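# Carry tube rack through self-closing door to desk

## Task

Move the tube rack from the counter, through the door that swings shut by itself, onto the desk. At the end the rack must stand upright with each tube seated all the way down in a hole, and the door must be closed. The rack and tubes must never touch the floor. One or both robots may be used. Finish with the grippers released and the robots backed away, and no robot may topple or be left leaning.

## Robot and tools

ROBOTS. Two identical Hello Robot Stretch 4 units, r1 and r2. Each has an omni-wheel base, a lift on a mast, a telescoping arm that reaches forward, a wrist with yaw, pitch and roll, and a two-finger gripper. The robot stands about 1.6 m tall, and its base rim lies within 0.23 m of the base origin. A loose object may occasionally get a brief shove from outside. The robots do not coordinate with each other. A hard press between two robots fails the run. Once two bases touch, even a few more millimetres of driving counts as a hard press. Contact through a carried object does not count. If both robots carry one load, their travel can differ by up to about 3 cm per metre, which strains the grip and can tip a robot. No state line reports robot-to-robot contact. To judge where the robots are relative to each other, use the images, lidar_m and wrist_depth_mm.

FRAMES. Each robot reports in its own base frame: origin on the floor under the base centre, x forward, y left, z up. hand_pose is the point between the open fingertips, given in that frame, and may be slightly wrong. The odometry frame is the base frame as it was at the start of the scene. base_odometry counts wheel turns only, so slipping shows up as travel. Heading is positive to the left, in the range -3.142 to 3.142.

execute_actions(actions, cameras). actions is a list holding one action, or an empty list, which just reports state and images. The action is an object keyed "r1" and/or "r2". Under each key you can give:
- "base": one relative move from the base's current measured position. It must be exactly one of translate_m (forward +, -2 to 2 m), strafe_m (left +, -2 to 2 m) or rotate_rad (counter-clockwise +, -3.2 to 3.2).
- "joints": absolute targets per joint. lift_m 0 to 1.2. arm_m 0 to 0.55. wrist_yaw_rad -1.134 to 4.276 (0 forward, + left, 3.14 stowed; above 3.4 the arm may obstruct). wrist_pitch_rad -1.117 to 4.259 (0 level, 1.57 pointing down). wrist_roll_rad -1.117 to 4.259 (+ is clockwise seen from behind). gripper_m -0.038 to 0.141, the fingertip gap in metres; below 0 the fingers press together.
- "pace": "slow", "default", "fast" or "max". Base speeds are 0.1, 0.3, 0.4 or 0.6 m/s and 1, 2, 3 or 4 rad/s. A lift above 0.2 lowers these, down to 0.3 m/s and 1 rad/s at 1.2.
- "contact_limits": {"arm_m": 0 to 0.75}, default 0.5. This sets how much force the arm may push with before it stops.
- {"end_of_arm": "enable_torque"} must be sent alone. It re-enables wrist or gripper motors that have shut off.
All motions in an action start together. A joint target outside its range is clipped, and the result says so. Any other bad value, or an unknown key, rejects the whole call. A robot or joint you leave out may keep pushing toward its old target. cameras lists names such as r1_head_camera, r1_head_left_camera, r1_head_right_camera, r1_wrist_camera, the same for r2, or "all". Leaving it out means all; [] means none. One action lasts at most 15 s. If a result reports a stop, the remaining calls in that reply are skipped.

wait(seconds 0-10) lets time pass and returns state and images. zoom_image(camera, region [x0,y0,x1,y1], at most 504x504 px) enlarges part of the latest image from a camera. read_manual gives licence text only. finished_scene(scene) ends the scene for good, so call it only after the goal is met and stable.

RESULTS. base_status and joint_status report how each motion ended:
- done.
- off_target: still pushing.
- contact_stop_at_<key>: hit something, and the part may go slack, so a lift can sink or a base can roll.
- limit_stop_at_<name>: for example own_body, or tilt when leaning more than 6 degrees, in which case lift, arm and wheels go slack.
- time_out.
- torque_fault: a wrist or gripper motor went limp. Send enable_torque to recover.
on_its_own covers anything not commanded in this call; "held at" gives the target being held. lidar_m has 12 distances, one per 30-degree sector, counter-clockwise from straight ahead (4th left, 7th behind, 10th right). "-" means nothing seen, or nearer than 0.25 m. It misses glass and thin legs. wrist_depth_mm is a 7x7 grid of depths, 100 to 2000 mm. turned_by_wheels differing from turned_by_imu by more than about 0.1 rad means a collision or a slip. base_tilt is in degrees, forward and right positive, with a fixed bias of up to about 1.5. motor_effort is in percent, with the peak in brackets; an unusual effort at rest suggests a load or a push. The gripper reading alone does not prove a grasp. A firm squeeze at a command of 0 or more shows as a change in gripper effort.

GRIPPING. Command a gap below the object's width. Going lower squeezes harder and pulls the object toward the wrist. Fingertips pressing down on a surface can jam; lift to free them.

CAUTIONS. Carrying more than 1 kg with arm_m above 0.2 while driving or turning can tip the robot, especially at fast or max pace. Steady pushes with a high gripper can too. A level gripper holding more than about 2 kg faults the wrist. Tilting the gripper up (pitch below -0.2) while rolled (roll below -0.4 or above 4) can hit the robot's own body. To unfold at the start, send lift_m 0.4 with wrist_yaw_rad 0. Avoid drops, slams and hard hits. Keep the rack and tubes off the floor, keep the robots upright, and release and back away at the end.

Each tool is called after "Request:" by a JSON object that holds its "op" and its "data", one argument or row to a line.

## Session

Request:
{"op": "execute_actions", "data": {
  "actions": []
}}

Scene clock: 0.00 s.
r1.base_odometry: x=+0.000 y=+0.000 heading=+0.000 (m, m, rad; r1's odometry frame)
r1.turned_by_wheels: +0.000 (rad since the last result)
r1.turned_by_imu: +0.000 (rad since the last result)
r1.base_tilt: forward=+0.4 right=+0.2 (deg)
r1.lidar_m: 2.41 1.36 1.15 0.76 0.68 0.70 0.76 0.64 0.67 0.89 1.85 1.94
r1.base_status: not commanded
r1.joint_positions: lift_m=+0.150 arm_m=+0.000 wrist_yaw_rad=+3.218 wrist_pitch_rad=-0.014 wrist_roll_rad=+0.018 gripper_m=+0.057
r1.joint_status: not commanded
r1.motor_effort: lift_m=+21 arm_m=+0 wrist_yaw_rad=+0 wrist_pitch_rad=-5 wrist_roll_rad=+1 gripper_m=-2 wheel_0=+0 wheel_1=+0 wheel_2=+0 (%)
r1.hand_pose: x=-0.1239 y=+0.0650 z=+0.3323 quat_wxyz=(-0.038, +0.007, +0.009, +0.999) (m; r1's base frame)
r1.wrist_depth_mm: - - 136 1025 931 723 615 / - - 135 1008 931 732 621 / - 107 135 1025 917 723 621 / - 126 151 1008 917 732 615 / 202 759 866 1025 904 732 621 / 211 759 196 1008 201 732 615 / 210 723 831 125 820 683 603
r2.base_odometry: x=+0.000 y=+0.000 heading=+0.000 (m, m, rad; r2's odometry frame)
r2.turned_by_wheels: +0.000 (rad since the last result)
r2.turned_by_imu: +0.000 (rad since the last result)
r2.base_tilt: forward=+0.0 right=+0.3 (deg)
r2.lidar_m: 0.88 0.72 0.72 0.82 1.32 1.37 2.31 1.91 1.89 0.97 0.81 0.81
r2.base_status: not commanded
r2.joint_positions: lift_m=+0.171 arm_m=+0.002 wrist_yaw_rad=+3.122 wrist_pitch_rad=+0.001 wrist_roll_rad=+0.011 gripper_m=+0.057
r2.joint_status: not commanded
r2.motor_effort: lift_m=+22 arm_m=-1 wrist_yaw_rad=-2 wrist_pitch_rad=-8 wrist_roll_rad=+0 gripper_m=-3 wheel_0=+0 wheel_1=+0 wheel_2=+0 (%)
r2.hand_pose: x=-0.1139 y=+0.0932 z=+0.3489 quat_wxyz=(+0.010, +0.000, +0.005, +1.000) (m; r2's base frame)
r2.wrist_depth_mm: - 138 - - - - 1756 / - 128 - - - - 1756 / - 128 192 - - - 1808 / 114 139 - - - - 1255 / 1618 1921 - - - 1863 1182 / 1229 1255 196 1255 202 1205 1118 / 831 820 866 109 842 820 842
pictures: r1_head_camera, r1_head_left_camera, r1_head_right_camera, r1_wrist_camera, r2_head_camera, r2_head_left_camera, r2_head_right_camera, r2_wrist_camera
Images, in order (width x height): r1_head_camera 420x560, r1_head_left_camera 420x672, r1_head_right_camera 420x672, r1_wrist_camera 616x392, r2_head_camera 420x560, r2_head_left_camera 420x672, r2_head_right_camera 420x672, r2_wrist_camera 616x392.

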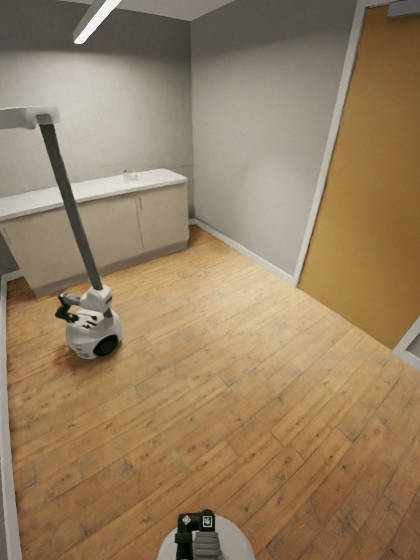

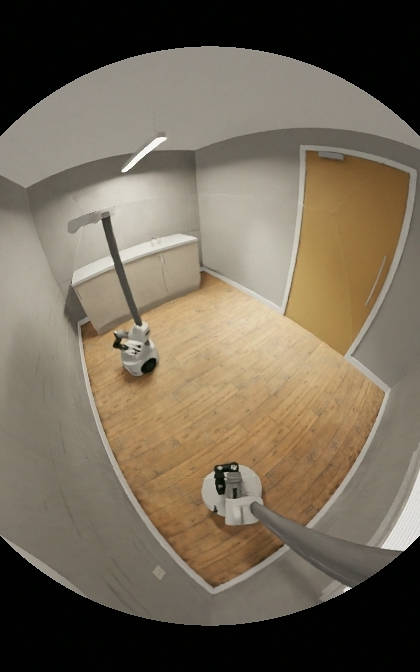

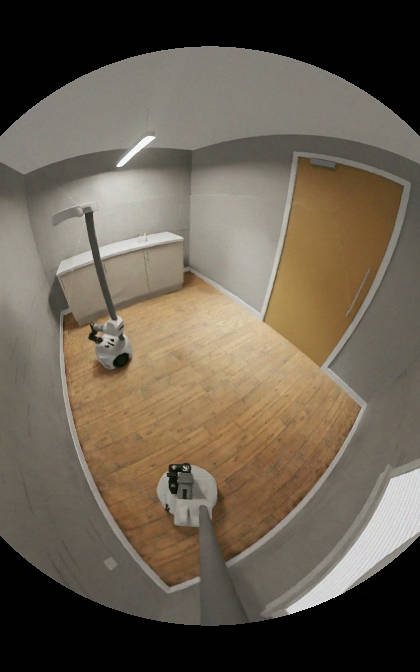

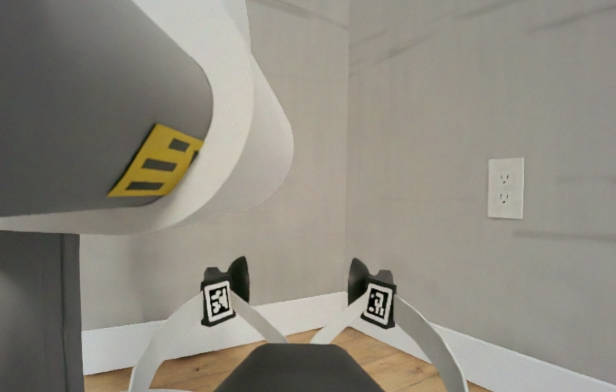

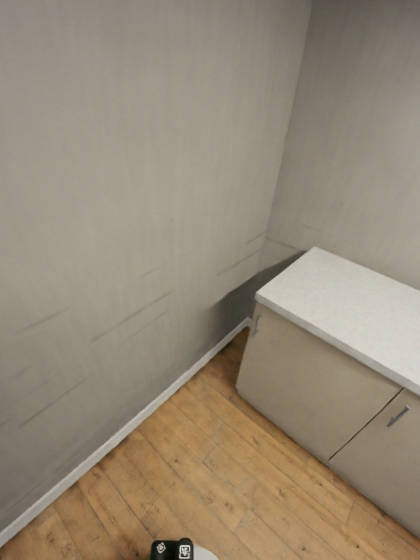

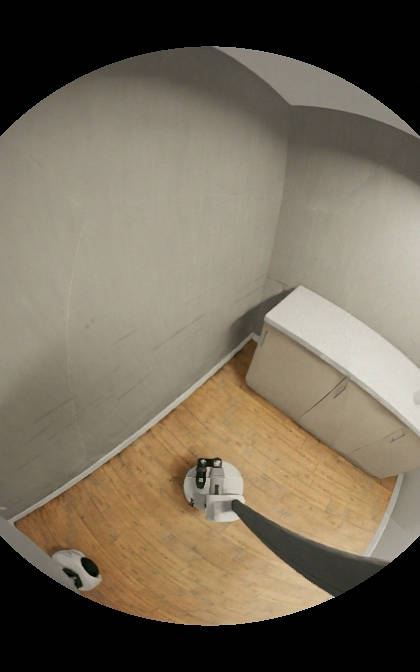

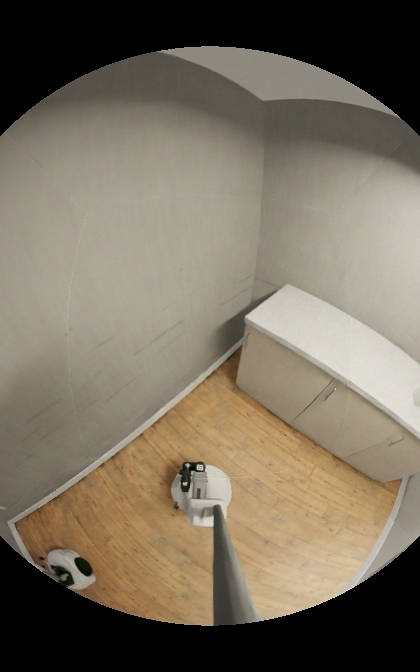

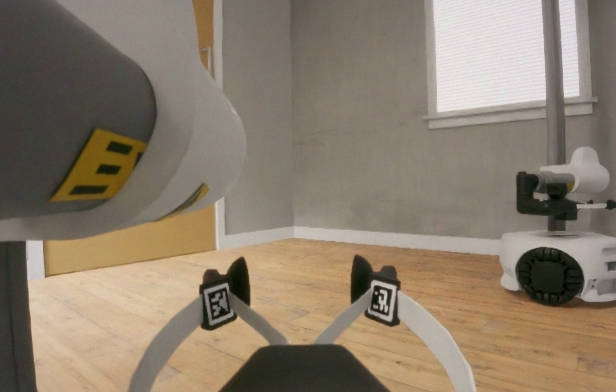

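Request:
{"op": "execute_actions", "data": {
  "actions": [
    {"r1":{"base":{"rotate_rad":-0.94},"joints":{"lift_m":0.8,"wrist_yaw_rad":0,"gripper_m":0.12}},"r2":{"base":{"rotate_rad":-0.79},"joints":{"lift_m":0.85,"wrist_yaw_rad":0,"gripper_m":0.14}}}
  ],
  "cameras": []
}}

Request:
{"op": "execute_actions", "data": {
  "actions": [
    {"r1":{"base":{"translate_m":1.0}},"r2":{"base":{"strafe_m":-0.9}}}
  ],
  "cameras": ["r1_head_camera","r1_wrist_camera","r2_head_camera","r2_wrist_camera"]
}}

Scene clock: 4.30 s.
r1.base_odometry: x=+0.000 y=+0.000 heading=-0.940 (m, m, rad; r1's odometry frame)
r1.turned_by_wheels: -0.940 (rad since the last result)
r1.turned_by_imu: -0.941 (rad since the last result)
r1.base_tilt: forward=+0.4 right=+0.3 (deg)
r1.lidar_m: 1.87 1.98 2.51 1.37 1.02 0.71 0.68 0.71 0.74 0.65 0.69 0.95
r1.base_status: done
r1.joint_positions: lift_m=+0.800 arm_m=+0.000 wrist_yaw_rad=+0.000 wrist_pitch_rad=-0.014 wrist_roll_rad=+0.018 gripper_m=+0.120
r1.joint_status: all done
r1.motor_effort: lift_m=+23(24) arm_m=+0(0) wrist_yaw_rad=-1(9) wrist_pitch_rad=-6(5) wrist_roll_rad=+1(0) gripper_m=-1(3) wheel_0=+2(7) wheel_1=+1(4) wheel_2=+1(9) (%)
r1.hand_pose: x=+0.4589 y=-0.0873 z=+0.9820 quat_wxyz=(+1.000, +0.009, -0.007, +0.000) (m; r1's base frame)
r1.wrist_depth_mm: 1618 1661 1708 1708 1708 1205 842 / 1661 1618 1661 1661 1708 1205 831 / 1618 1661 1708 1661 1708 1205 831 / 1618 1661 1661 1661 1708 1182 842 / 1661 1618 1708 1708 1708 1160 831 / 1708 1661 1661 1708 1708 1098 820 / 1708 1661 1708 123 1708 1042 820
r2.base_odometry: x=+0.000 y=+0.000 heading=-0.790 (m, m, rad; r2's odometry frame)
r2.turned_by_wheels: -0.790 (rad since the last result)
r2.turned_by_imu: -0.799 (rad since the last result)
r2.base_tilt: forward=+0.0 right=+0.3 (deg)
r2.lidar_m: 0.81 0.84 0.76 0.70 0.71 0.98 1.37 2.34 2.03 1.89 1.21 0.87
r2.base_status: done
r2.joint_positions: lift_m=+0.850 arm_m=+0.002 wrist_yaw_rad=+0.000 wrist_pitch_rad=+0.001 wrist_roll_rad=+0.011 gripper_m=+0.140
r2.joint_status: all done
r2.motor_effort: lift_m=+27(28) arm_m=-1(0) wrist_yaw_rad=-1(6) wrist_pitch_rad=-8(9) wrist_roll_rad=+1(0) gripper_m=+0(0) wheel_0=+3(9) wheel_1=+2(10) wheel_2=+1(8) (%)
r2.hand_pose: x=+0.4613 y=-0.0873 z=+1.0275 quat_wxyz=(+1.000, +0.005, +0.000, +0.000) (m; r2's base frame)
r2.wrist_depth_mm: 1138 1182 1182 1229 1255 1281 1308 / 1160 1160 1205 1205 1255 1281 1308 / 1160 1182 1182 1229 1255 1281 1281 / 1160 1182 1229 1229 1281 1255 1308 / 1160 991 991 976 946 904 778 / 580 213 585 597 615 621 647 / 597 603 615 109 634 647 647
pictures: none
No camera images: the call's "cameras" was empty. Leave "cameras" out to get every camera's image.

Scene clock: 9.10 s.
r1.base_odometry: x=+0.590 y=-0.807 heading=-0.940 (m, m, rad; r1's odometry frame)
r1.turned_by_wheels: +0.000 (rad since the last result)
r1.turned_by_imu: -0.003 (rad since the last result)
r1.base_tilt: forward=+0.4 right=+0.2 (deg)
r1.lidar_m: 0.85 0.92 1.25 1.31 2.48 1.76 1.71 0.97 0.70 0.69 0.71 0.95
r1.base_status: done
r1.joint_positions: lift_m=+0.800 arm_m=+0.000 wrist_yaw_rad=+0.000 wrist_pitch_rad=-0.014 wrist_roll_rad=+0.018 gripper_m=+0.120
r1.joint_status: not commanded
r1.motor_effort: lift_m=+22(23) arm_m=+0(0) wrist_yaw_rad=-1(2) wrist_pitch_rad=-5(5) wrist_roll_rad=+1(1) gripper_m=+0(0) wheel_0=+2(6) wheel_1=+1(5) wheel_2=-1(8) (%)
r1.hand_pose: x=+0.4589 y=-0.0874 z=+0.9821 quat_wxyz=(+1.000, +0.009, -0.007, +0.000) (m; r1's base frame)
r1.wrist_depth_mm: 661 668 668 691 683 699 699 / 661 668 676 691 683 699 707 / 668 668 676 683 691 699 707 / 668 676 683 691 691 707 707 / 668 676 668 691 691 699 707 / 668 676 676 691 699 707 707 / 676 683 676 123 691 715 715
r2.base_odometry: x=-0.639 y=-0.634 heading=-0.790 (m, m, rad; r2's odometry frame)
r2.turned_by_wheels: +0.000 (rad since the last result)
r2.turned_by_imu: -0.002 (rad since the last result)
r2.base_tilt: forward=+0.0 right=+0.3 (deg)
r2.lidar_m: 0.85 0.88 1.17 1.62 1.67 2.16 1.31 1.52 1.04 0.96 1.01 0.91
r2.base_status: done
r2.joint_positions: lift_m=+0.850 arm_m=+0.002 wrist_yaw_rad=+0.000 wrist_pitch_rad=+0.001 wrist_roll_rad=+0.011 gripper_m=+0.140
r2.joint_status: not commanded
r2.motor_effort: lift_m=+26(27) arm_m=-1(1) wrist_yaw_rad=-1(1) wrist_pitch_rad=-7(8) wrist_roll_rad=+0(0) gripper_m=+0(1) wheel_0=+3(11) wheel_1=-3(11) wheel_2=-1(1) (%)
r2.hand_pose: x=+0.4613 y=-0.0874 z=+1.0276 quat_wxyz=(+1.000, +0.005, +0.000, +0.000) (m; r2's base frame)
r2.wrist_depth_mm: 1205 1229 1229 1281 1308 1336 1078 / 1205 1229 1255 1281 1336 1336 1098 / 1229 1229 1281 1308 1308 1336 1118 / 1229 1229 1281 1281 1336 1336 1118 / 991 991 831 976 960 1366 1118 / 634 213 634 640 640 1308 1118 / 627 640 647 109 676 1308 1118
pictures: r1_head_camera, r1_wrist_camera, r2_head_camera, r2_wrist_camera
Images, in order (width x height): r1_head_camera 420x560, r1_wrist_camera 616x392, r2_head_camera 420x560, r2_wrist_camera 616x392.

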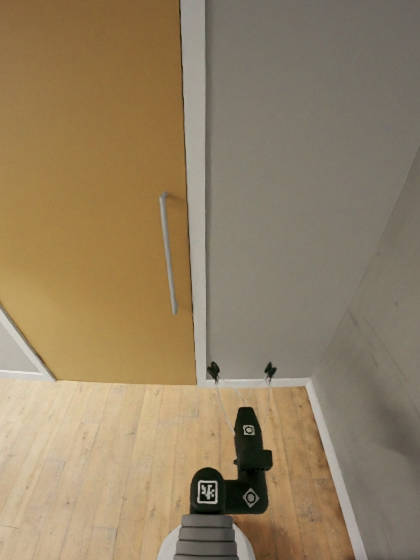

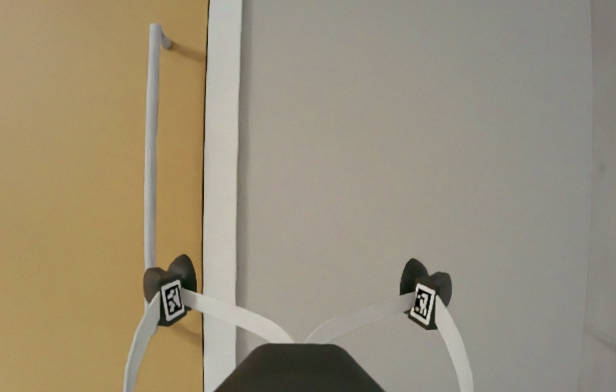

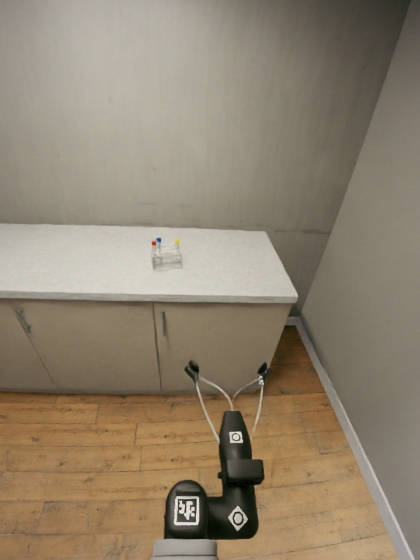

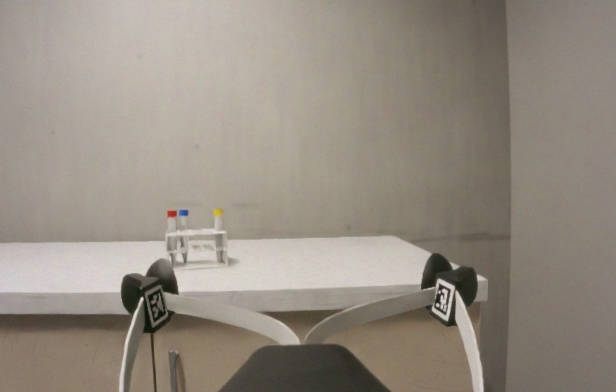

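Request:
{"op": "execute_actions", "data": {
  "actions": [
    {"r1":{"base":{"strafe_m":0.25},"joints":{"arm_m":0.25}},"r2":{"base":{"strafe_m":0.22},"joints":{"arm_m":0.35,"lift_m":0.8}}}
  ],
  "cameras": ["r1_wrist_camera","r2_head_camera","r2_wrist_camera"]
}}

Request:
{"op": "zoom_image", "data": {
  "camera": "r2_head_camera",
  "region": [160,210,280,330]
}}

Scene clock: 11.80 s.
r1.base_odometry: x=+0.792 y=-0.660 heading=-0.940 (m, m, rad; r1's odometry frame)
r1.turned_by_wheels: +0.000 (rad since the last result)
r1.turned_by_imu: -0.001 (rad since the last result)
r1.base_tilt: forward=+0.4 right=+0.3 (deg)
r1.lidar_m: 0.84 0.94 1.22 1.11 1.10 1.79 1.70 1.35 0.95 0.94 0.98 0.94
r1.base_status: done
r1.joint_positions: lift_m=+0.800 arm_m=+0.248 wrist_yaw_rad=+0.000 wrist_pitch_rad=-0.014 wrist_roll_rad=+0.018 gripper_m=+0.120
r1.joint_status: all done
r1.motor_effort: lift_m=+22(22) arm_m=+10(9) wrist_yaw_rad=-1(0) wrist_pitch_rad=-4(5) wrist_roll_rad=+1(1) gripper_m=+1(0) wheel_0=+0(10) wheel_1=-2(7) wheel_2=+0(1) (%)
r1.hand_pose: x=+0.7076 y=-0.0874 z=+0.9822 quat_wxyz=(+1.000, +0.009, -0.007, +0.000) (m; r1's base frame)
r1.wrist_depth_mm: 415 421 421 430 424 433 442 / 418 421 427 427 424 439 445 / 421 421 430 430 421 439 445 / 421 424 427 436 427 442 445 / 424 424 436 436 427 442 449 / 427 424 433 439 427 445 452 / 424 430 433 123 433 449 452
r2.base_odometry: x=-0.483 y=-0.479 heading=-0.790 (m, m, rad; r2's odometry frame)
r2.turned_by_wheels: +0.000 (rad since the last result)
r2.turned_by_imu: +0.000 (rad since the last result)
r2.base_tilt: forward=+0.1 right=+0.3 (deg)
r2.lidar_m: 0.83 0.86 1.18 1.40 1.44 1.88 1.14 1.12 1.28 1.21 1.24 0.89
r2.base_status: done
r2.joint_positions: lift_m=+0.800 arm_m=+0.349 wrist_yaw_rad=+0.000 wrist_pitch_rad=+0.001 wrist_roll_rad=+0.011 gripper_m=+0.140
r2.joint_status: all done
r2.motor_effort: lift_m=+16(23) arm_m=+5(7) wrist_yaw_rad=+0(1) wrist_pitch_rad=-9(8) wrist_roll_rad=+0(1) gripper_m=+1(1) wheel_0=-3(10) wheel_1=+2(10) wheel_2=+0(2) (%)
r2.hand_pose: x=+0.8085 y=-0.0874 z=+0.9784 quat_wxyz=(+1.000, +0.005, +0.000, +0.000) (m; r2's base frame)
r2.wrist_depth_mm: 878 891 904 931 946 976 991 / 866 891 904 931 960 976 1008 / 878 904 917 946 960 991 991 / 891 917 917 931 976 991 1008 / 707 699 597 500 668 647 627 / 370 213 345 375 312 325 349 / 271 273 278 109 287 291 296
pictures: r1_wrist_camera, r2_head_camera, r2_wrist_camera
Images, in order (width x height): r1_wrist_camera 616x392, r2_head_camera 420x560, r2_wrist_camera 616x392.

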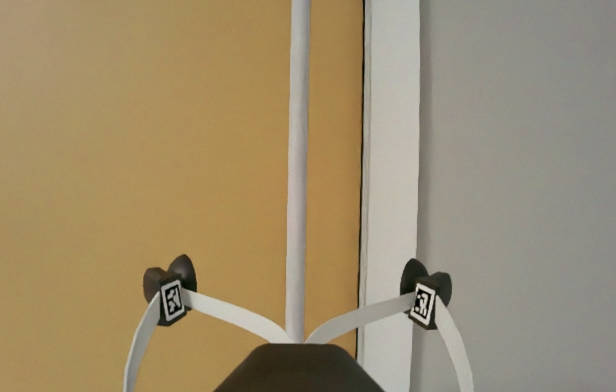

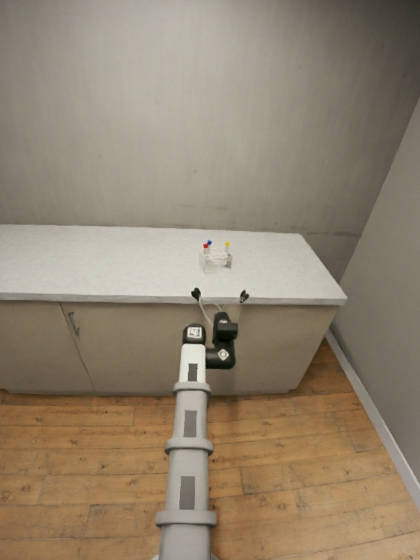

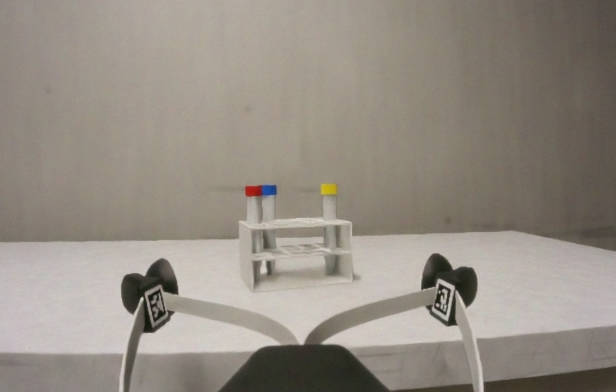

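Region (160, 210, 280, 330) of r2_head_camera's 420x560 image, scaled by 4.200, with more detail than that image has.

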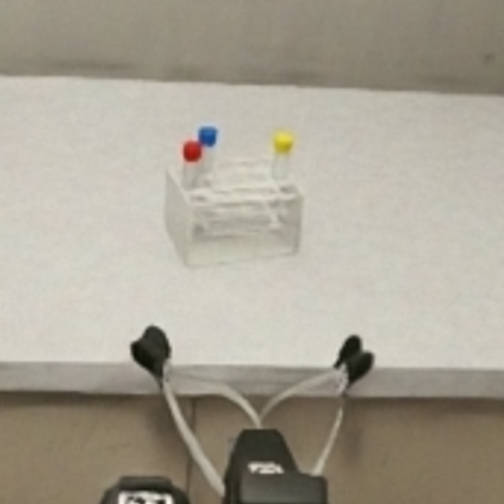

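Request:
{"op": "execute_actions", "data": {
  "actions": [
    {"r1":{"joints":{"arm_m":0.39,"gripper_m":0.06}},"r2":{"base":{"rotate_rad":0.2}}}
  ],
  "cameras": ["r1_wrist_camera"]
}}

Request:
{"op": "execute_actions", "data": {
  "actions": [
    {"r1":{"joints":{"gripper_m":-0.03}},"r2":{"base":{"strafe_m":-0.205},"joints":{"arm_m":0.46}}}
  ],
  "cameras": ["r1_wrist_camera","r2_wrist_camera"]
}}

Request:
{"op": "execute_actions", "data": {
  "actions": [
    {"r1":{"joints":{"arm_m":0.2},"pace":"slow"}}
  ],
  "cameras": ["r1_wrist_camera","r1_head_camera"]
}}

Scene clock: 14.30 s.
r1.base_odometry: x=+0.792 y=-0.660 heading=-0.940 (m, m, rad; r1's odometry frame)
r1.turned_by_wheels: +0.000 (rad since the last result)
r1.turned_by_imu: +0.001 (rad since the last result)
r1.base_tilt: forward=+0.4 right=+0.2 (deg)
r1.lidar_m: 0.82 0.92 1.22 1.13 1.12 1.78 1.71 1.35 0.95 0.93 0.96 0.94
r1.base_status: not commanded
r1.joint_positions: lift_m=+0.800 arm_m=+0.388 wrist_yaw_rad=+0.000 wrist_pitch_rad=-0.014 wrist_roll_rad=+0.018 gripper_m=+0.060
r1.joint_status: all done
r1.motor_effort: lift_m=+22(22) arm_m=+10(10) wrist_yaw_rad=-1(1) wrist_pitch_rad=-7(7) wrist_roll_rad=+1(1) gripper_m=-3(3) wheel_0=+0(1) wheel_1=-2(2) wheel_2=+0(0) (%)
r1.hand_pose: x=+0.8476 y=-0.0874 z=+0.9822 quat_wxyz=(+1.000, +0.009, -0.007, +0.000) (m; r1's base frame)
r1.wrist_depth_mm: 283 285 287 290 293 297 298 / 282 287 289 290 293 297 301 / 285 286 290 293 294 298 300 / 285 289 291 294 296 301 301 / 286 289 293 294 286 300 303 / 289 291 195 294 204 301 304 / 289 291 296 125 289 304 306
r2.base_odometry: x=-0.483 y=-0.479 heading=-0.590 (m, m, rad; r2's odometry frame)
r2.turned_by_wheels: +0.200 (rad since the last result)
r2.turned_by_imu: +0.203 (rad since the last result)
r2.base_tilt: forward=+0.1 right=+0.3 (deg)
r2.lidar_m: 0.83 0.94 1.43 1.40 1.52 2.24 1.13 1.40 1.22 1.21 1.06 0.86
r2.base_status: done
r2.joint_positions: lift_m=+0.800 arm_m=+0.349 wrist_yaw_rad=+0.000 wrist_pitch_rad=+0.001 wrist_roll_rad=+0.011 gripper_m=+0.140
r2.joint_status: not commanded
r2.motor_effort: lift_m=+16(16) arm_m=+5(5) wrist_yaw_rad=-3(1) wrist_pitch_rad=-8(7) wrist_roll_rad=+0(0) gripper_m=-3(1) wheel_0=-2(10) wheel_1=-3(9) wheel_2=+0(10) (%)
r2.hand_pose: x=+0.8085 y=-0.0873 z=+0.9784 quat_wxyz=(+1.000, +0.005, +0.000, +0.000) (m; r2's base frame)
r2.wrist_depth_mm: 991 960 931 917 904 866 866 / 991 960 946 917 904 878 866 / 1008 976 946 917 917 891 866 / 1008 976 946 931 917 878 878 / 699 699 699 683 512 459 627 / 373 213 345 377 314 325 349 / 303 294 285 109 268 259 254
pictures: r1_wrist_camera
Images, in order (width x height): r1_wrist_camera 616x392.

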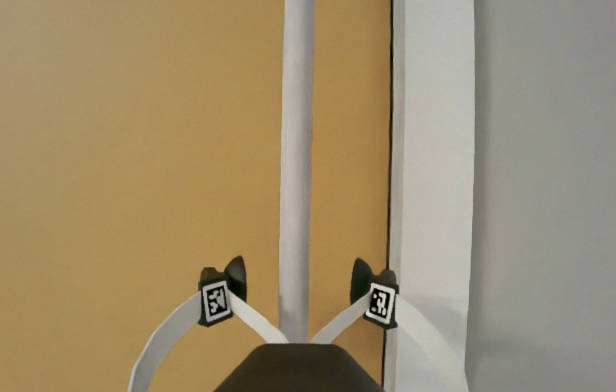

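Scene clock: 16.27 s.
r1.base_odometry: x=+0.792 y=-0.660 heading=-0.940 (m, m, rad; r1's odometry frame)
r1.turned_by_wheels: +0.000 (rad since the last result)
r1.turned_by_imu: +0.001 (rad since the last result)
r1.base_tilt: forward=+0.5 right=+0.2 (deg)
r1.lidar_m: 0.83 0.92 1.25 1.12 2.24 1.80 1.71 1.33 0.94 0.93 0.98 0.93
r1.base_status: not commanded
r1.joint_positions: lift_m=+0.800 arm_m=+0.389 wrist_yaw_rad=+0.004 wrist_pitch_rad=-0.014 wrist_roll_rad=+0.018 gripper_m=-0.029
r1.joint_status: all done
r1.motor_effort: lift_m=+22(22) arm_m=+7(10) wrist_yaw_rad=-13(13) wrist_pitch_rad=-5(8) wrist_roll_rad=+1(1) gripper_m=-20(23) wheel_0=+0(0) wheel_1=-2(2) wheel_2=+0(0) (%)
r1.hand_pose: x=+0.8486 y=-0.0861 z=+0.9822 quat_wxyz=(+1.000, +0.009, -0.007, +0.002) (m; r1's base frame)
r1.wrist_depth_mm: 282 285 287 289 291 293 296 / 282 285 287 290 290 294 297 / 282 287 289 291 293 296 300 / 286 286 290 293 294 297 300 / 287 289 290 291 296 298 301 / 287 290 182 224 187 298 301 / 289 290 291 122 294 301 303
r2.base_odometry: x=-0.597 y=-0.649 heading=-0.590 (m, m, rad; r2's odometry frame)
r2.turned_by_wheels: +0.000 (rad since the last result)
r2.turned_by_imu: +0.000 (rad since the last result)
r2.base_tilt: forward=+0.1 right=+0.3 (deg)
r2.lidar_m: 0.81 0.90 1.42 1.61 1.74 2.27 1.11 1.28 1.01 1.01 1.09 0.82
r2.base_status: done
r2.joint_positions: lift_m=+0.800 arm_m=+0.459 wrist_yaw_rad=+0.000 wrist_pitch_rad=+0.001 wrist_roll_rad=+0.011 gripper_m=+0.140
r2.joint_status: all done
r2.motor_effort: lift_m=+16(16) arm_m=+5(4) wrist_yaw_rad=-1(3) wrist_pitch_rad=-7(9) wrist_roll_rad=+0(0) gripper_m=-1(3) wheel_0=+1(14) wheel_1=-2(10) wheel_2=+0(2) (%)
r2.hand_pose: x=+0.9185 y=-0.0874 z=+0.9784 quat_wxyz=(+1.000, +0.005, +0.000, +0.000) (m; r2's base frame)
r2.wrist_depth_mm: 854 831 798 788 768 759 732 / 854 831 809 798 768 759 741 / 854 842 809 798 768 759 741 / 866 842 809 788 778 759 750 / 699 707 521 355 574 647 627 / 373 213 319 338 309 325 349 / 259 255 265 109 268 248 249
pictures: r1_wrist_camera, r2_wrist_camera
Images, in order (width x height): r1_wrist_camera 616x392, r2_wrist_camera 616x392.

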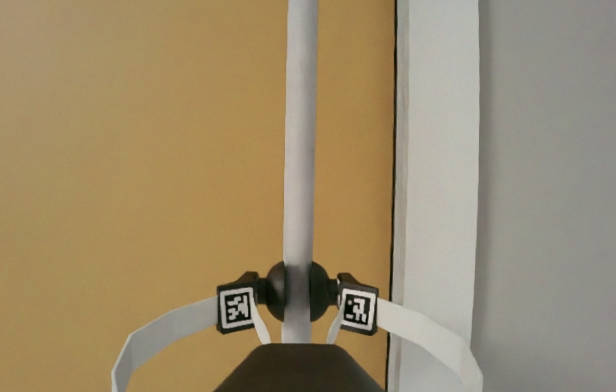

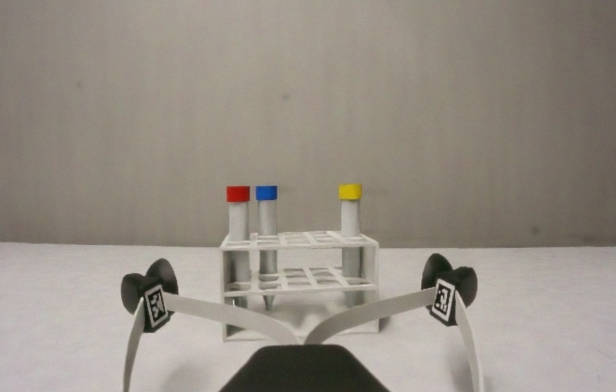

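Scene clock: 19.43 s.
r1.base_odometry: x=+0.792 y=-0.660 heading=-0.940 (m, m, rad; r1's odometry frame)
r1.turned_by_wheels: +0.000 (rad since the last result)
r1.turned_by_imu: +0.001 (rad since the last result)
r1.base_tilt: forward=+0.4 right=+0.2 (deg)
r1.lidar_m: 0.81 0.92 1.26 1.11 2.25 1.80 1.70 1.33 0.94 0.93 0.99 0.95
r1.base_status: not commanded
r1.joint_positions: lift_m=+0.800 arm_m=+0.202 wrist_yaw_rad=+0.000 wrist_pitch_rad=-0.014 wrist_roll_rad=+0.018 gripper_m=-0.030
r1.joint_status: all done
r1.motor_effort: lift_m=+22(22) arm_m=-10(14) wrist_yaw_rad=+0(14) wrist_pitch_rad=-6(6) wrist_roll_rad=+1(1) gripper_m=-15(21) wheel_0=+0(0) wheel_1=-2(2) wheel_2=-1(2) (%)
r1.hand_pose: x=+0.6611 y=-0.0875 z=+0.9822 quat_wxyz=(+1.000, +0.009, -0.007, +0.000) (m; r1's base frame)
r1.wrist_depth_mm: 462 466 473 477 484 484 488 / 462 466 473 477 480 492 488 / 466 469 473 480 480 488 492 / 469 473 473 480 484 492 496 / 466 473 473 484 484 492 496 / 469 473 184 204 473 492 496 / 469 473 480 130 480 496 500
r2.base_odometry: x=-0.597 y=-0.649 heading=-0.590 (m, m, rad; r2's odometry frame)
r2.turned_by_wheels: +0.000 (rad since the last result)
r2.turned_by_imu: +0.000 (rad since the last result)
r2.base_tilt: forward=+0.1 right=+0.3 (deg)
r2.lidar_m: 0.81 0.89 1.42 1.60 1.73 2.27 1.13 1.30 1.01 1.00 1.08 0.82
r2.base_status: not commanded
r2.joint_positions: lift_m=+0.800 arm_m=+0.459 wrist_yaw_rad=+0.000 wrist_pitch_rad=+0.001 wrist_roll_rad=+0.011 gripper_m=+0.140
r2.joint_status: not commanded
r2.motor_effort: lift_m=+16(16) arm_m=+5(5) wrist_yaw_rad=+1(2) wrist_pitch_rad=-7(6) wrist_roll_rad=+1(0) gripper_m=+1(0) wheel_0=+1(1) wheel_1=-2(2) wheel_2=+0(0) (%)
r2.hand_pose: x=+0.9185 y=-0.0874 z=+0.9784 quat_wxyz=(+1.000, +0.005, +0.000, +0.000) (m; r2's base frame)
r2.wrist_depth_mm: 842 831 798 788 768 750 732 / 854 831 809 798 768 750 741 / 854 842 820 788 778 759 750 / 866 842 820 788 778 759 750 / 699 707 521 353 580 640 627 / 373 213 319 345 310 324 349 / 259 255 265 109 268 247 249
pictures: r1_head_camera, r1_wrist_camera
Images, in order (width x height): r1_head_camera 420x560, r1_wrist_camera 616x392.

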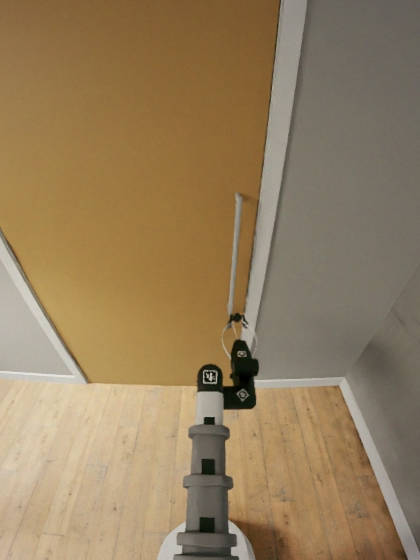

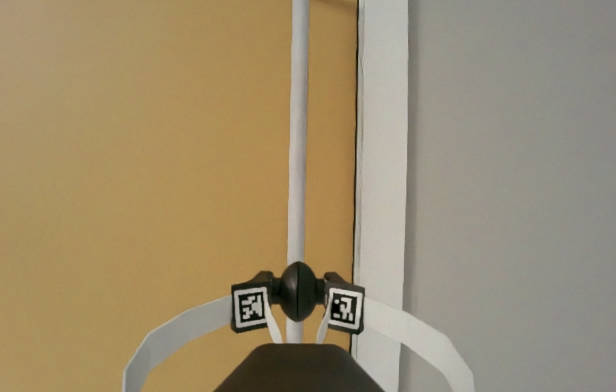

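Request:
{"op": "execute_actions", "data": {
  "actions": [
    {"r1":{"joints":{"lift_m":0.5,"arm_m":0.55},"base":{"strafe_m":0.06},"contact_limits":{"arm_m":0.3},"pace":"slow"},"r2":{"base":{"translate_m":0.125},"joints":{"lift_m":0.785},"pace":"slow"}}
  ],
  "cameras": ["r2_wrist_camera","r1_head_camera","r2_head_camera"]
}}

Scene clock: 23.67 s.
r1.base_odometry: x=+0.840 y=-0.624 heading=-0.940 (m, m, rad; r1's odometry frame)
r1.turned_by_wheels: +0.000 (rad since the last result)
r1.turned_by_imu: +0.003 (rad since the last result)
r1.base_tilt: forward=+0.4 right=+0.2 (deg)
r1.lidar_m: 0.86 0.93 1.27 1.18 2.17 1.78 1.70 1.40 0.99 0.99 1.04 0.93
r1.base_status: done
r1.joint_positions: lift_m=+0.500 arm_m=+0.456 wrist_yaw_rad=-0.009 wrist_pitch_rad=-0.015 wrist_roll_rad=+0.018 gripper_m=-0.030
r1.joint_status: arm_m contact_stop (moved +0.254 of +0.348); the others done
r1.on_its_own: arm_m is slack since a contact_stop (your +0.550 is given up); wrist_yaw_rad is at rest, and its effort (+26) is outside its rest range (-13 to +13)
r1.motor_effort: lift_m=+20(21) arm_m=+0(30) wrist_yaw_rad=+26(51) wrist_pitch_rad=-3(8) wrist_roll_rad=+1(1) gripper_m=-7(15) wheel_0=+4(8) wheel_1=+3(6) wheel_2=-11(15) (%)
r1.contact_limits: arm_m 0.3
r1.hand_pose: x=+0.9142 y=-0.0901 z=+0.6827 quat_wxyz=(+1.000, +0.009, -0.007, -0.005) (m; r1's base frame)
r1.wrist_depth_mm: 218 220 224 227 228 232 220 / 219 221 224 227 215 233 221 / 220 222 225 228 231 233 220 / 220 223 225 228 230 234 222 / 220 223 227 229 233 236 223 / 221 224 184 211 187 236 224 / 222 224 227 127 234 230 225
r2.base_odometry: x=-0.493 y=-0.719 heading=-0.590 (m, m, rad; r2's odometry frame)
r2.turned_by_wheels: +0.001 (rad since the last result)
r2.turned_by_imu: +0.001 (rad since the last result)
r2.base_tilt: forward=+0.0 right=+0.3 (deg)
r2.lidar_m: 0.68 0.77 1.17 1.59 1.74 2.39 1.17 1.31 1.03 1.01 1.12 0.70
r2.base_status: done
r2.joint_positions: lift_m=+0.786 arm_m=+0.459 wrist_yaw_rad=+0.000 wrist_pitch_rad=+0.001 wrist_roll_rad=+0.011 gripper_m=+0.140
r2.joint_status: all done
r2.motor_effort: lift_m=+15(14) arm_m=+5(5) wrist_yaw_rad=-2(2) wrist_pitch_rad=-8(8) wrist_roll_rad=+0(1) gripper_m=+1(0) wheel_0=+5(6) wheel_1=+3(6) wheel_2=-1(5) (%)
r2.hand_pose: x=+0.9185 y=-0.0874 z=+0.9635 quat_wxyz=(+1.000, +0.005, +0.000, +0.000) (m; r2's base frame)
r2.wrist_depth_mm: 723 699 683 668 654 634 621 / 715 699 691 668 654 634 621 / 723 707 691 676 654 640 627 / 732 707 252 668 654 647 627 / 621 615 226 272 229 634 554 / 327 213 218 255 216 285 309 / 228 224 220 109 216 218 224
pictures: r1_head_camera, r2_head_camera, r2_wrist_camera
Images, in order (width x height): r1_head_camera 420x560, r2_head_camera 420x560, r2_wrist_camera 616x392.

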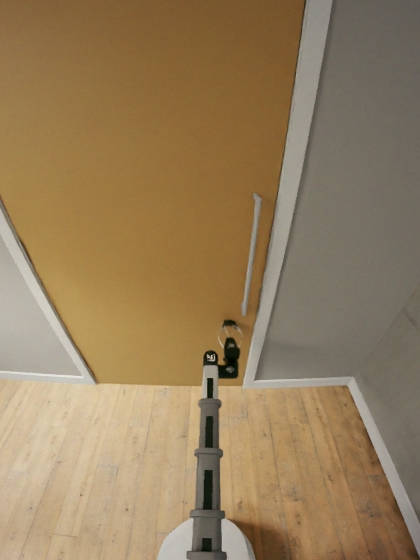

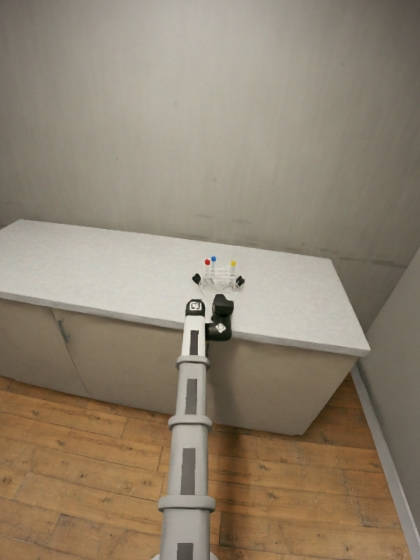

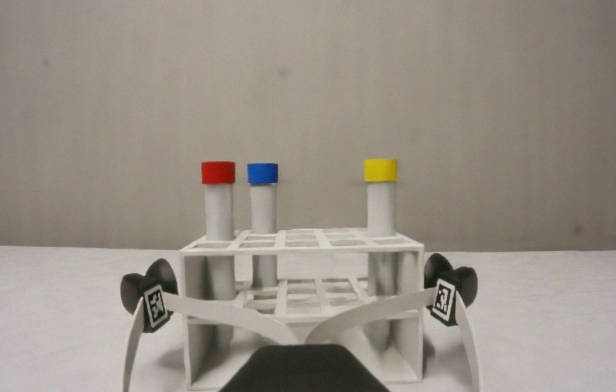

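Request:
{"op": "execute_actions", "data": {
  "actions": [
    {"r1":{"joints":{"arm_m":0.435,"gripper_m":0.07},"base":{"strafe_m":-0.055}},"r2":{"base":{"strafe_m":-0.004},"joints":{"lift_m":0.775,"arm_m":0.485},"pace":"slow"}}
  ],
  "cameras": []
}}

Request:
{"op": "execute_actions", "data": {
  "actions": [
    {"r1":{"joints":{"lift_m":0.8}},"r2":{"joints":{"gripper_m":0.05}}}
  ],
  "cameras": ["r2_wrist_camera","r1_wrist_camera"]
}}

Request:
{"op": "execute_actions", "data": {
  "actions": [
    {"r1":{"joints":{"gripper_m":-0.038}},"r2":{"joints":{"lift_m":0.84},"pace":"slow"}}
  ],
  "cameras": ["r2_wrist_camera","r1_wrist_camera"]
}}

Request:
{"op": "execute_actions", "data": {
  "actions": [
    {"r1":{"joints":{"arm_m":0.25},"pace":"slow"}}
  ],
  "cameras": ["r1_wrist_camera","r1_head_camera"]
}}

Scene clock: 26.17 s.
r1.base_odometry: x=+0.796 y=-0.656 heading=-0.940 (m, m, rad; r1's odometry frame)
r1.turned_by_wheels: +0.000 (rad since the last result)
r1.turned_by_imu: +0.001 (rad since the last result)
r1.base_tilt: forward=+0.4 right=+0.2 (deg)
r1.lidar_m: 0.83 0.93 1.27 1.23 2.22 1.80 1.71 1.34 0.95 0.92 0.98 0.95
r1.base_status: done
r1.joint_positions: lift_m=+0.500 arm_m=+0.437 wrist_yaw_rad=-0.004 wrist_pitch_rad=-0.015 wrist_roll_rad=+0.018 gripper_m=+0.070
r1.joint_status: all done
r1.motor_effort: lift_m=+20(20) arm_m=-9(11) wrist_yaw_rad=+10(26) wrist_pitch_rad=-3(4) wrist_roll_rad=+1(1) gripper_m=+0(13) wheel_0=+1(12) wheel_1=+0(7) wheel_2=-1(10) (%)
r1.hand_pose: x=+0.8956 y=-0.0885 z=+0.6826 quat_wxyz=(+1.000, +0.009, -0.007, -0.002) (m; r1's base frame)
r1.wrist_depth_mm: 236 239 242 244 247 236 252 / 237 240 243 245 248 236 253 / 239 241 244 246 250 238 254 / 240 243 245 247 250 239 256 / 240 243 247 249 250 239 256 / 240 244 198 248 217 241 257 / 242 243 247 123 252 242 258
r2.base_odometry: x=-0.495 y=-0.722 heading=-0.589 (m, m, rad; r2's odometry frame)
r2.turned_by_wheels: +0.000 (rad since the last result)
r2.turned_by_imu: +0.000 (rad since the last result)
r2.base_tilt: forward=+0.0 right=+0.3 (deg)
r2.lidar_m: 0.69 0.77 1.19 1.58 1.73 2.41 1.23 1.30 1.04 1.02 1.11 0.70
r2.base_status: done
r2.joint_positions: lift_m=+0.776 arm_m=+0.484 wrist_yaw_rad=-0.001 wrist_pitch_rad=-0.005 wrist_roll_rad=+0.012 gripper_m=+0.140
r2.joint_status: all done
r2.motor_effort: lift_m=+4(16) arm_m=+7(6) wrist_yaw_rad=+3(3) wrist_pitch_rad=+10(10) wrist_roll_rad=-2(3) gripper_m=+4(1) wheel_0=+5(8) wheel_1=-4(6) wheel_2=+0(3) (%)
r2.hand_pose: x=+0.9430 y=-0.0878 z=+0.9562 quat_wxyz=(+1.000, +0.006, -0.003, -0.001) (m; r2's base frame)
r2.wrist_depth_mm: 699 683 661 647 627 615 603 / 699 683 668 647 634 621 609 / 699 683 668 647 634 621 609 / 707 683 661 654 627 621 603 / 699 676 228 477 231 621 609 / 334 213 216 220 216 293 319 / 230 227 212 109 224 221 229
pictures: none
No camera images: the call's "cameras" was empty. Leave "cameras" out to get every camera's image.

Scene clock: 28.43 s.
r1.base_odometry: x=+0.796 y=-0.656 heading=-0.940 (m, m, rad; r1's odometry frame)
r1.turned_by_wheels: +0.000 (rad since the last result)
r1.turned_by_imu: +0.001 (rad since the last result)
r1.base_tilt: forward=+0.4 right=+0.2 (deg)
r1.lidar_m: 0.84 0.94 1.26 1.21 2.24 1.78 1.69 1.36 0.96 0.93 0.99 0.95
r1.base_status: not commanded
r1.joint_positions: lift_m=+0.800 arm_m=+0.436 wrist_yaw_rad=-0.002 wrist_pitch_rad=-0.007 wrist_roll_rad=+0.017 gripper_m=+0.070
r1.joint_status: all done
r1.on_its_own: wrist_pitch_rad is at rest, and its effort (-26) is outside its rest range (-23 to +23)
r1.motor_effort: lift_m=+25(27) arm_m=-8(9) wrist_yaw_rad=+5(10) wrist_pitch_rad=-26(25) wrist_roll_rad=+3(3) gripper_m=+0(2) wheel_0=+0(0) wheel_1=+0(0) wheel_2=-1(1) (%)
r1.hand_pose: x=+0.8956 y=-0.0880 z=+0.9798 quat_wxyz=(+1.000, +0.009, -0.003, -0.001) (m; r1's base frame)
r1.wrist_depth_mm: 236 237 240 242 245 234 249 / 236 239 241 242 246 234 250 / 237 240 243 244 247 236 252 / 239 241 244 245 248 237 253 / 241 243 245 247 251 238 255 / 242 244 213 183 219 240 256 / 243 244 248 123 253 242 258
r2.base_odometry: x=-0.495 y=-0.722 heading=-0.589 (m, m, rad; r2's odometry frame)
r2.turned_by_wheels: +0.000 (rad since the last result)
r2.turned_by_imu: +0.000 (rad since the last result)
r2.base_tilt: forward=+0.0 right=+0.3 (deg)
r2.lidar_m: 0.67 0.76 1.20 1.59 1.74 2.41 1.22 1.31 1.04 1.01 1.12 0.71
r2.base_status: not commanded
r2.joint_positions: lift_m=+0.776 arm_m=+0.484 wrist_yaw_rad=-0.001 wrist_pitch_rad=-0.006 wrist_roll_rad=+0.012 gripper_m=+0.051
r2.joint_status: all done
r2.motor_effort: lift_m=+4(4) arm_m=+6(7) wrist_yaw_rad=+3(4) wrist_pitch_rad=+12(12) wrist_roll_rad=-3(3) gripper_m=-25(25) wheel_0=+5(5) wheel_1=-4(4) wheel_2=+0(1) (%)
r2.hand_pose: x=+0.9431 y=-0.0878 z=+0.9564 quat_wxyz=(+1.000, +0.006, -0.003, -0.001) (m; r2's base frame)
r2.wrist_depth_mm: 699 676 661 647 634 621 603 / 707 676 668 647 634 621 609 / 699 683 668 654 634 621 609 / 699 683 233 647 634 621 609 / 699 683 206 236 209 621 609 / 336 176 208 236 200 180 319 / 216 225 188 109 188 221 215
pictures: r1_wrist_camera, r2_wrist_camera
Images, in order (width x height): r1_wrist_camera 616x392, r2_wrist_camera 616x392.

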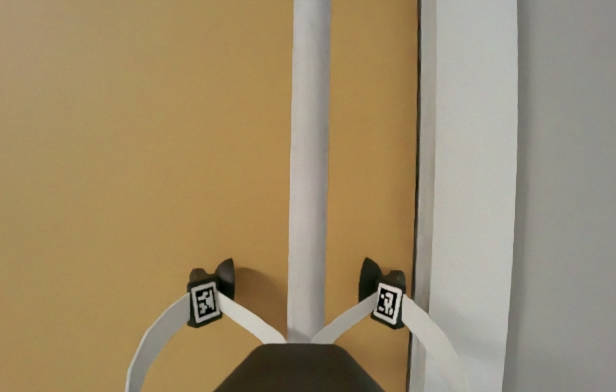

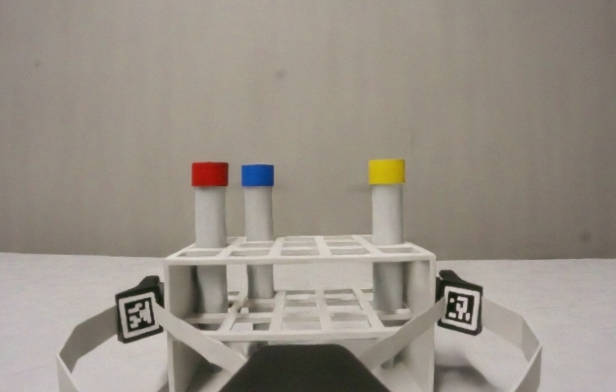

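Scene clock: 30.20 s.
r1.base_odometry: x=+0.796 y=-0.656 heading=-0.940 (m, m, rad; r1's odometry frame)
r1.turned_by_wheels: +0.000 (rad since the last result)
r1.turned_by_imu: +0.000 (rad since the last result)
r1.base_tilt: forward=+0.4 right=+0.2 (deg)
r1.lidar_m: 0.85 0.93 1.24 1.23 2.22 1.80 1.72 1.37 0.96 0.94 0.97 0.93
r1.base_status: not commanded
r1.joint_positions: lift_m=+0.800 arm_m=+0.436 wrist_yaw_rad=+0.000 wrist_pitch_rad=-0.014 wrist_roll_rad=+0.017 gripper_m=-0.038
r1.joint_status: all done
r1.motor_effort: lift_m=+23(25) arm_m=-7(7) wrist_yaw_rad=+1(6) wrist_pitch_rad=-8(26) wrist_roll_rad=+2(4) gripper_m=-15(17) wheel_0=+1(1) wheel_1=+0(0) wheel_2=-1(1) (%)
r1.hand_pose: x=+0.8956 y=-0.0875 z=+0.9819 quat_wxyz=(+1.000, +0.009, -0.007, +0.000) (m; r1's base frame)
r1.wrist_depth_mm: 236 239 240 243 246 236 252 / 237 240 242 242 247 236 251 / 238 241 242 245 249 236 252 / 239 242 244 246 248 238 253 / 240 243 245 217 250 238 254 / 241 243 182 184 188 239 256 / 243 243 247 124 251 240 256
r2.base_odometry: x=-0.495 y=-0.722 heading=-0.590 (m, m, rad; r2's odometry frame)
r2.turned_by_wheels: +0.000 (rad since the last result)
r2.turned_by_imu: +0.000 (rad since the last result)
r2.base_tilt: forward=+0.0 right=+0.3 (deg)
r2.lidar_m: 0.68 0.77 1.20 1.59 1.71 2.40 1.22 1.30 1.03 1.01 1.11 0.69
r2.base_status: not commanded
r2.joint_positions: lift_m=+0.839 arm_m=+0.484 wrist_yaw_rad=+0.000 wrist_pitch_rad=+0.002 wrist_roll_rad=+0.011 gripper_m=+0.051
r2.joint_status: all done
r2.motor_effort: lift_m=+28(28) arm_m=+5(7) wrist_yaw_rad=+2(5) wrist_pitch_rad=-11(17) wrist_roll_rad=+0(3) gripper_m=-25(24) wheel_0=+4(5) wheel_1=-4(4) wheel_2=+0(0) (%)
r2.hand_pose: x=+0.9434 y=-0.0875 z=+1.0172 quat_wxyz=(+1.000, +0.005, +0.001, +0.000) (m; r2's base frame)
r2.wrist_depth_mm: 691 676 661 640 627 609 597 / 699 676 661 640 627 615 609 / 699 683 668 647 627 621 603 / 699 683 235 654 634 621 603 / 707 691 206 236 209 627 603 / 480 176 208 238 200 180 459 / 315 330 188 109 187 324 322
pictures: r1_wrist_camera, r2_wrist_camera
Images, in order (width x height): r1_wrist_camera 616x392, r2_wrist_camera 616x392.

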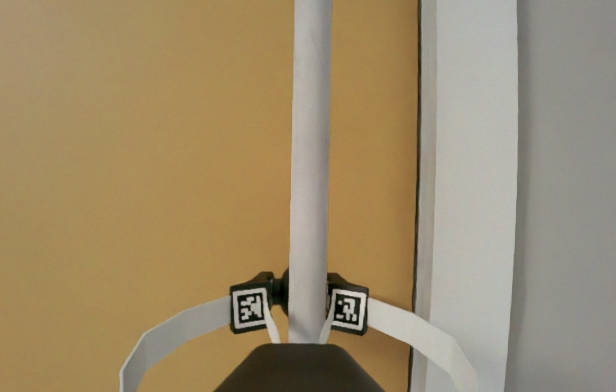

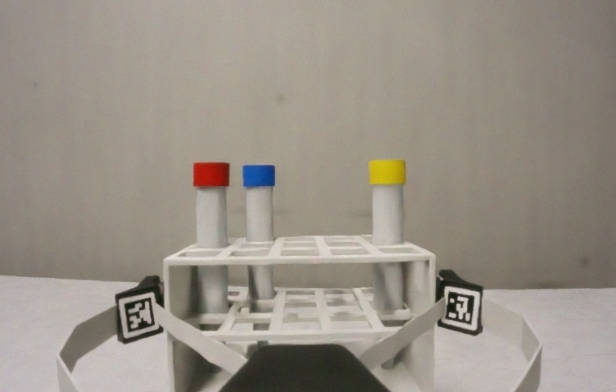

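Scene clock: 39.70 s.
r1.base_odometry: x=+0.796 y=-0.657 heading=-0.938 (m, m, rad; r1's odometry frame)
r1.turned_by_wheels: +0.003 (rad since the last result)
r1.turned_by_imu: -0.006 (rad since the last result)
r1.base_tilt: forward=+0.4 right=+0.2 (deg)
r1.lidar_m: 0.65 0.81 1.21 1.21 2.19 1.78 1.71 1.34 0.96 0.95 0.99 0.93
r1.base_status: not commanded
r1.joint_positions: lift_m=+0.800 arm_m=+0.253 wrist_yaw_rad=+0.028 wrist_pitch_rad=-0.013 wrist_roll_rad=+0.017 gripper_m=-0.037
r1.joint_status: all done
r1.on_its_own: wrist_yaw_rad is at rest, and its effort (-80) is outside its rest range (-13 to +13)
r1.motor_effort: lift_m=+23(23) arm_m=-19(22) wrist_yaw_rad=-80(81) wrist_pitch_rad=-7(9) wrist_roll_rad=+2(2) gripper_m=-23(24) wheel_0=+9(9) wheel_1=+1(7) wheel_2=+22(22) (%)
r1.hand_pose: x=+0.7150 y=-0.0794 z=+0.9818 quat_wxyz=(+1.000, +0.009, -0.006, +0.014) (m; r1's base frame)
r1.wrist_depth_mm: 283 271 258 242 237 415 418 / 283 271 257 243 237 421 418 / 285 273 259 243 239 424 421 / 285 273 260 243 239 424 427 / 287 273 260 244 241 424 427 / 287 274 182 186 237 427 430 / 289 272 264 126 240 427 430
r2.base_odometry: x=-0.495 y=-0.722 heading=-0.590 (m, m, rad; r2's odometry frame)
r2.turned_by_wheels: +0.000 (rad since the last result)
r2.turned_by_imu: +0.001 (rad since the last result)
r2.base_tilt: forward=+0.0 right=+0.2 (deg)
r2.lidar_m: 0.68 0.75 1.18 1.59 1.73 2.40 1.22 1.26 1.03 1.01 1.12 0.67
r2.base_status: not commanded
r2.joint_positions: lift_m=+0.839 arm_m=+0.484 wrist_yaw_rad=+0.000 wrist_pitch_rad=+0.002 wrist_roll_rad=+0.011 gripper_m=+0.051
r2.joint_status: not commanded
r2.motor_effort: lift_m=+27(27) arm_m=+5(6) wrist_yaw_rad=+1(1) wrist_pitch_rad=-10(12) wrist_roll_rad=+0(1) gripper_m=-25(23) wheel_0=+4(4) wheel_1=-4(4) wheel_2=+0(0) (%)
r2.hand_pose: x=+0.9434 y=-0.0875 z=+1.0172 quat_wxyz=(+1.000, +0.005, +0.001, +0.000) (m; r2's base frame)
r2.wrist_depth_mm: 691 676 661 640 627 615 603 / 691 676 661 647 627 615 597 / 699 683 661 647 634 615 603 / 699 683 234 654 634 621 609 / 707 691 206 236 209 621 609 / 484 177 208 236 200 180 455 / 317 330 188 109 187 324 322
pictures: r1_head_camera, r1_wrist_camera
Images, in order (width x height): r1_head_camera 420x560, r1_wrist_camera 616x392.

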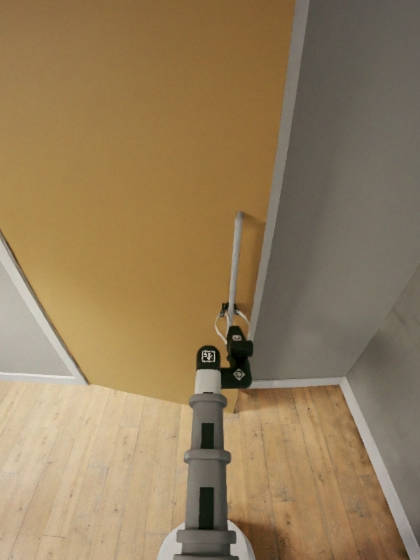

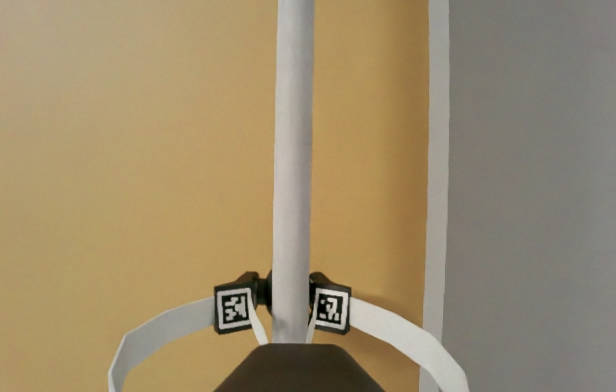

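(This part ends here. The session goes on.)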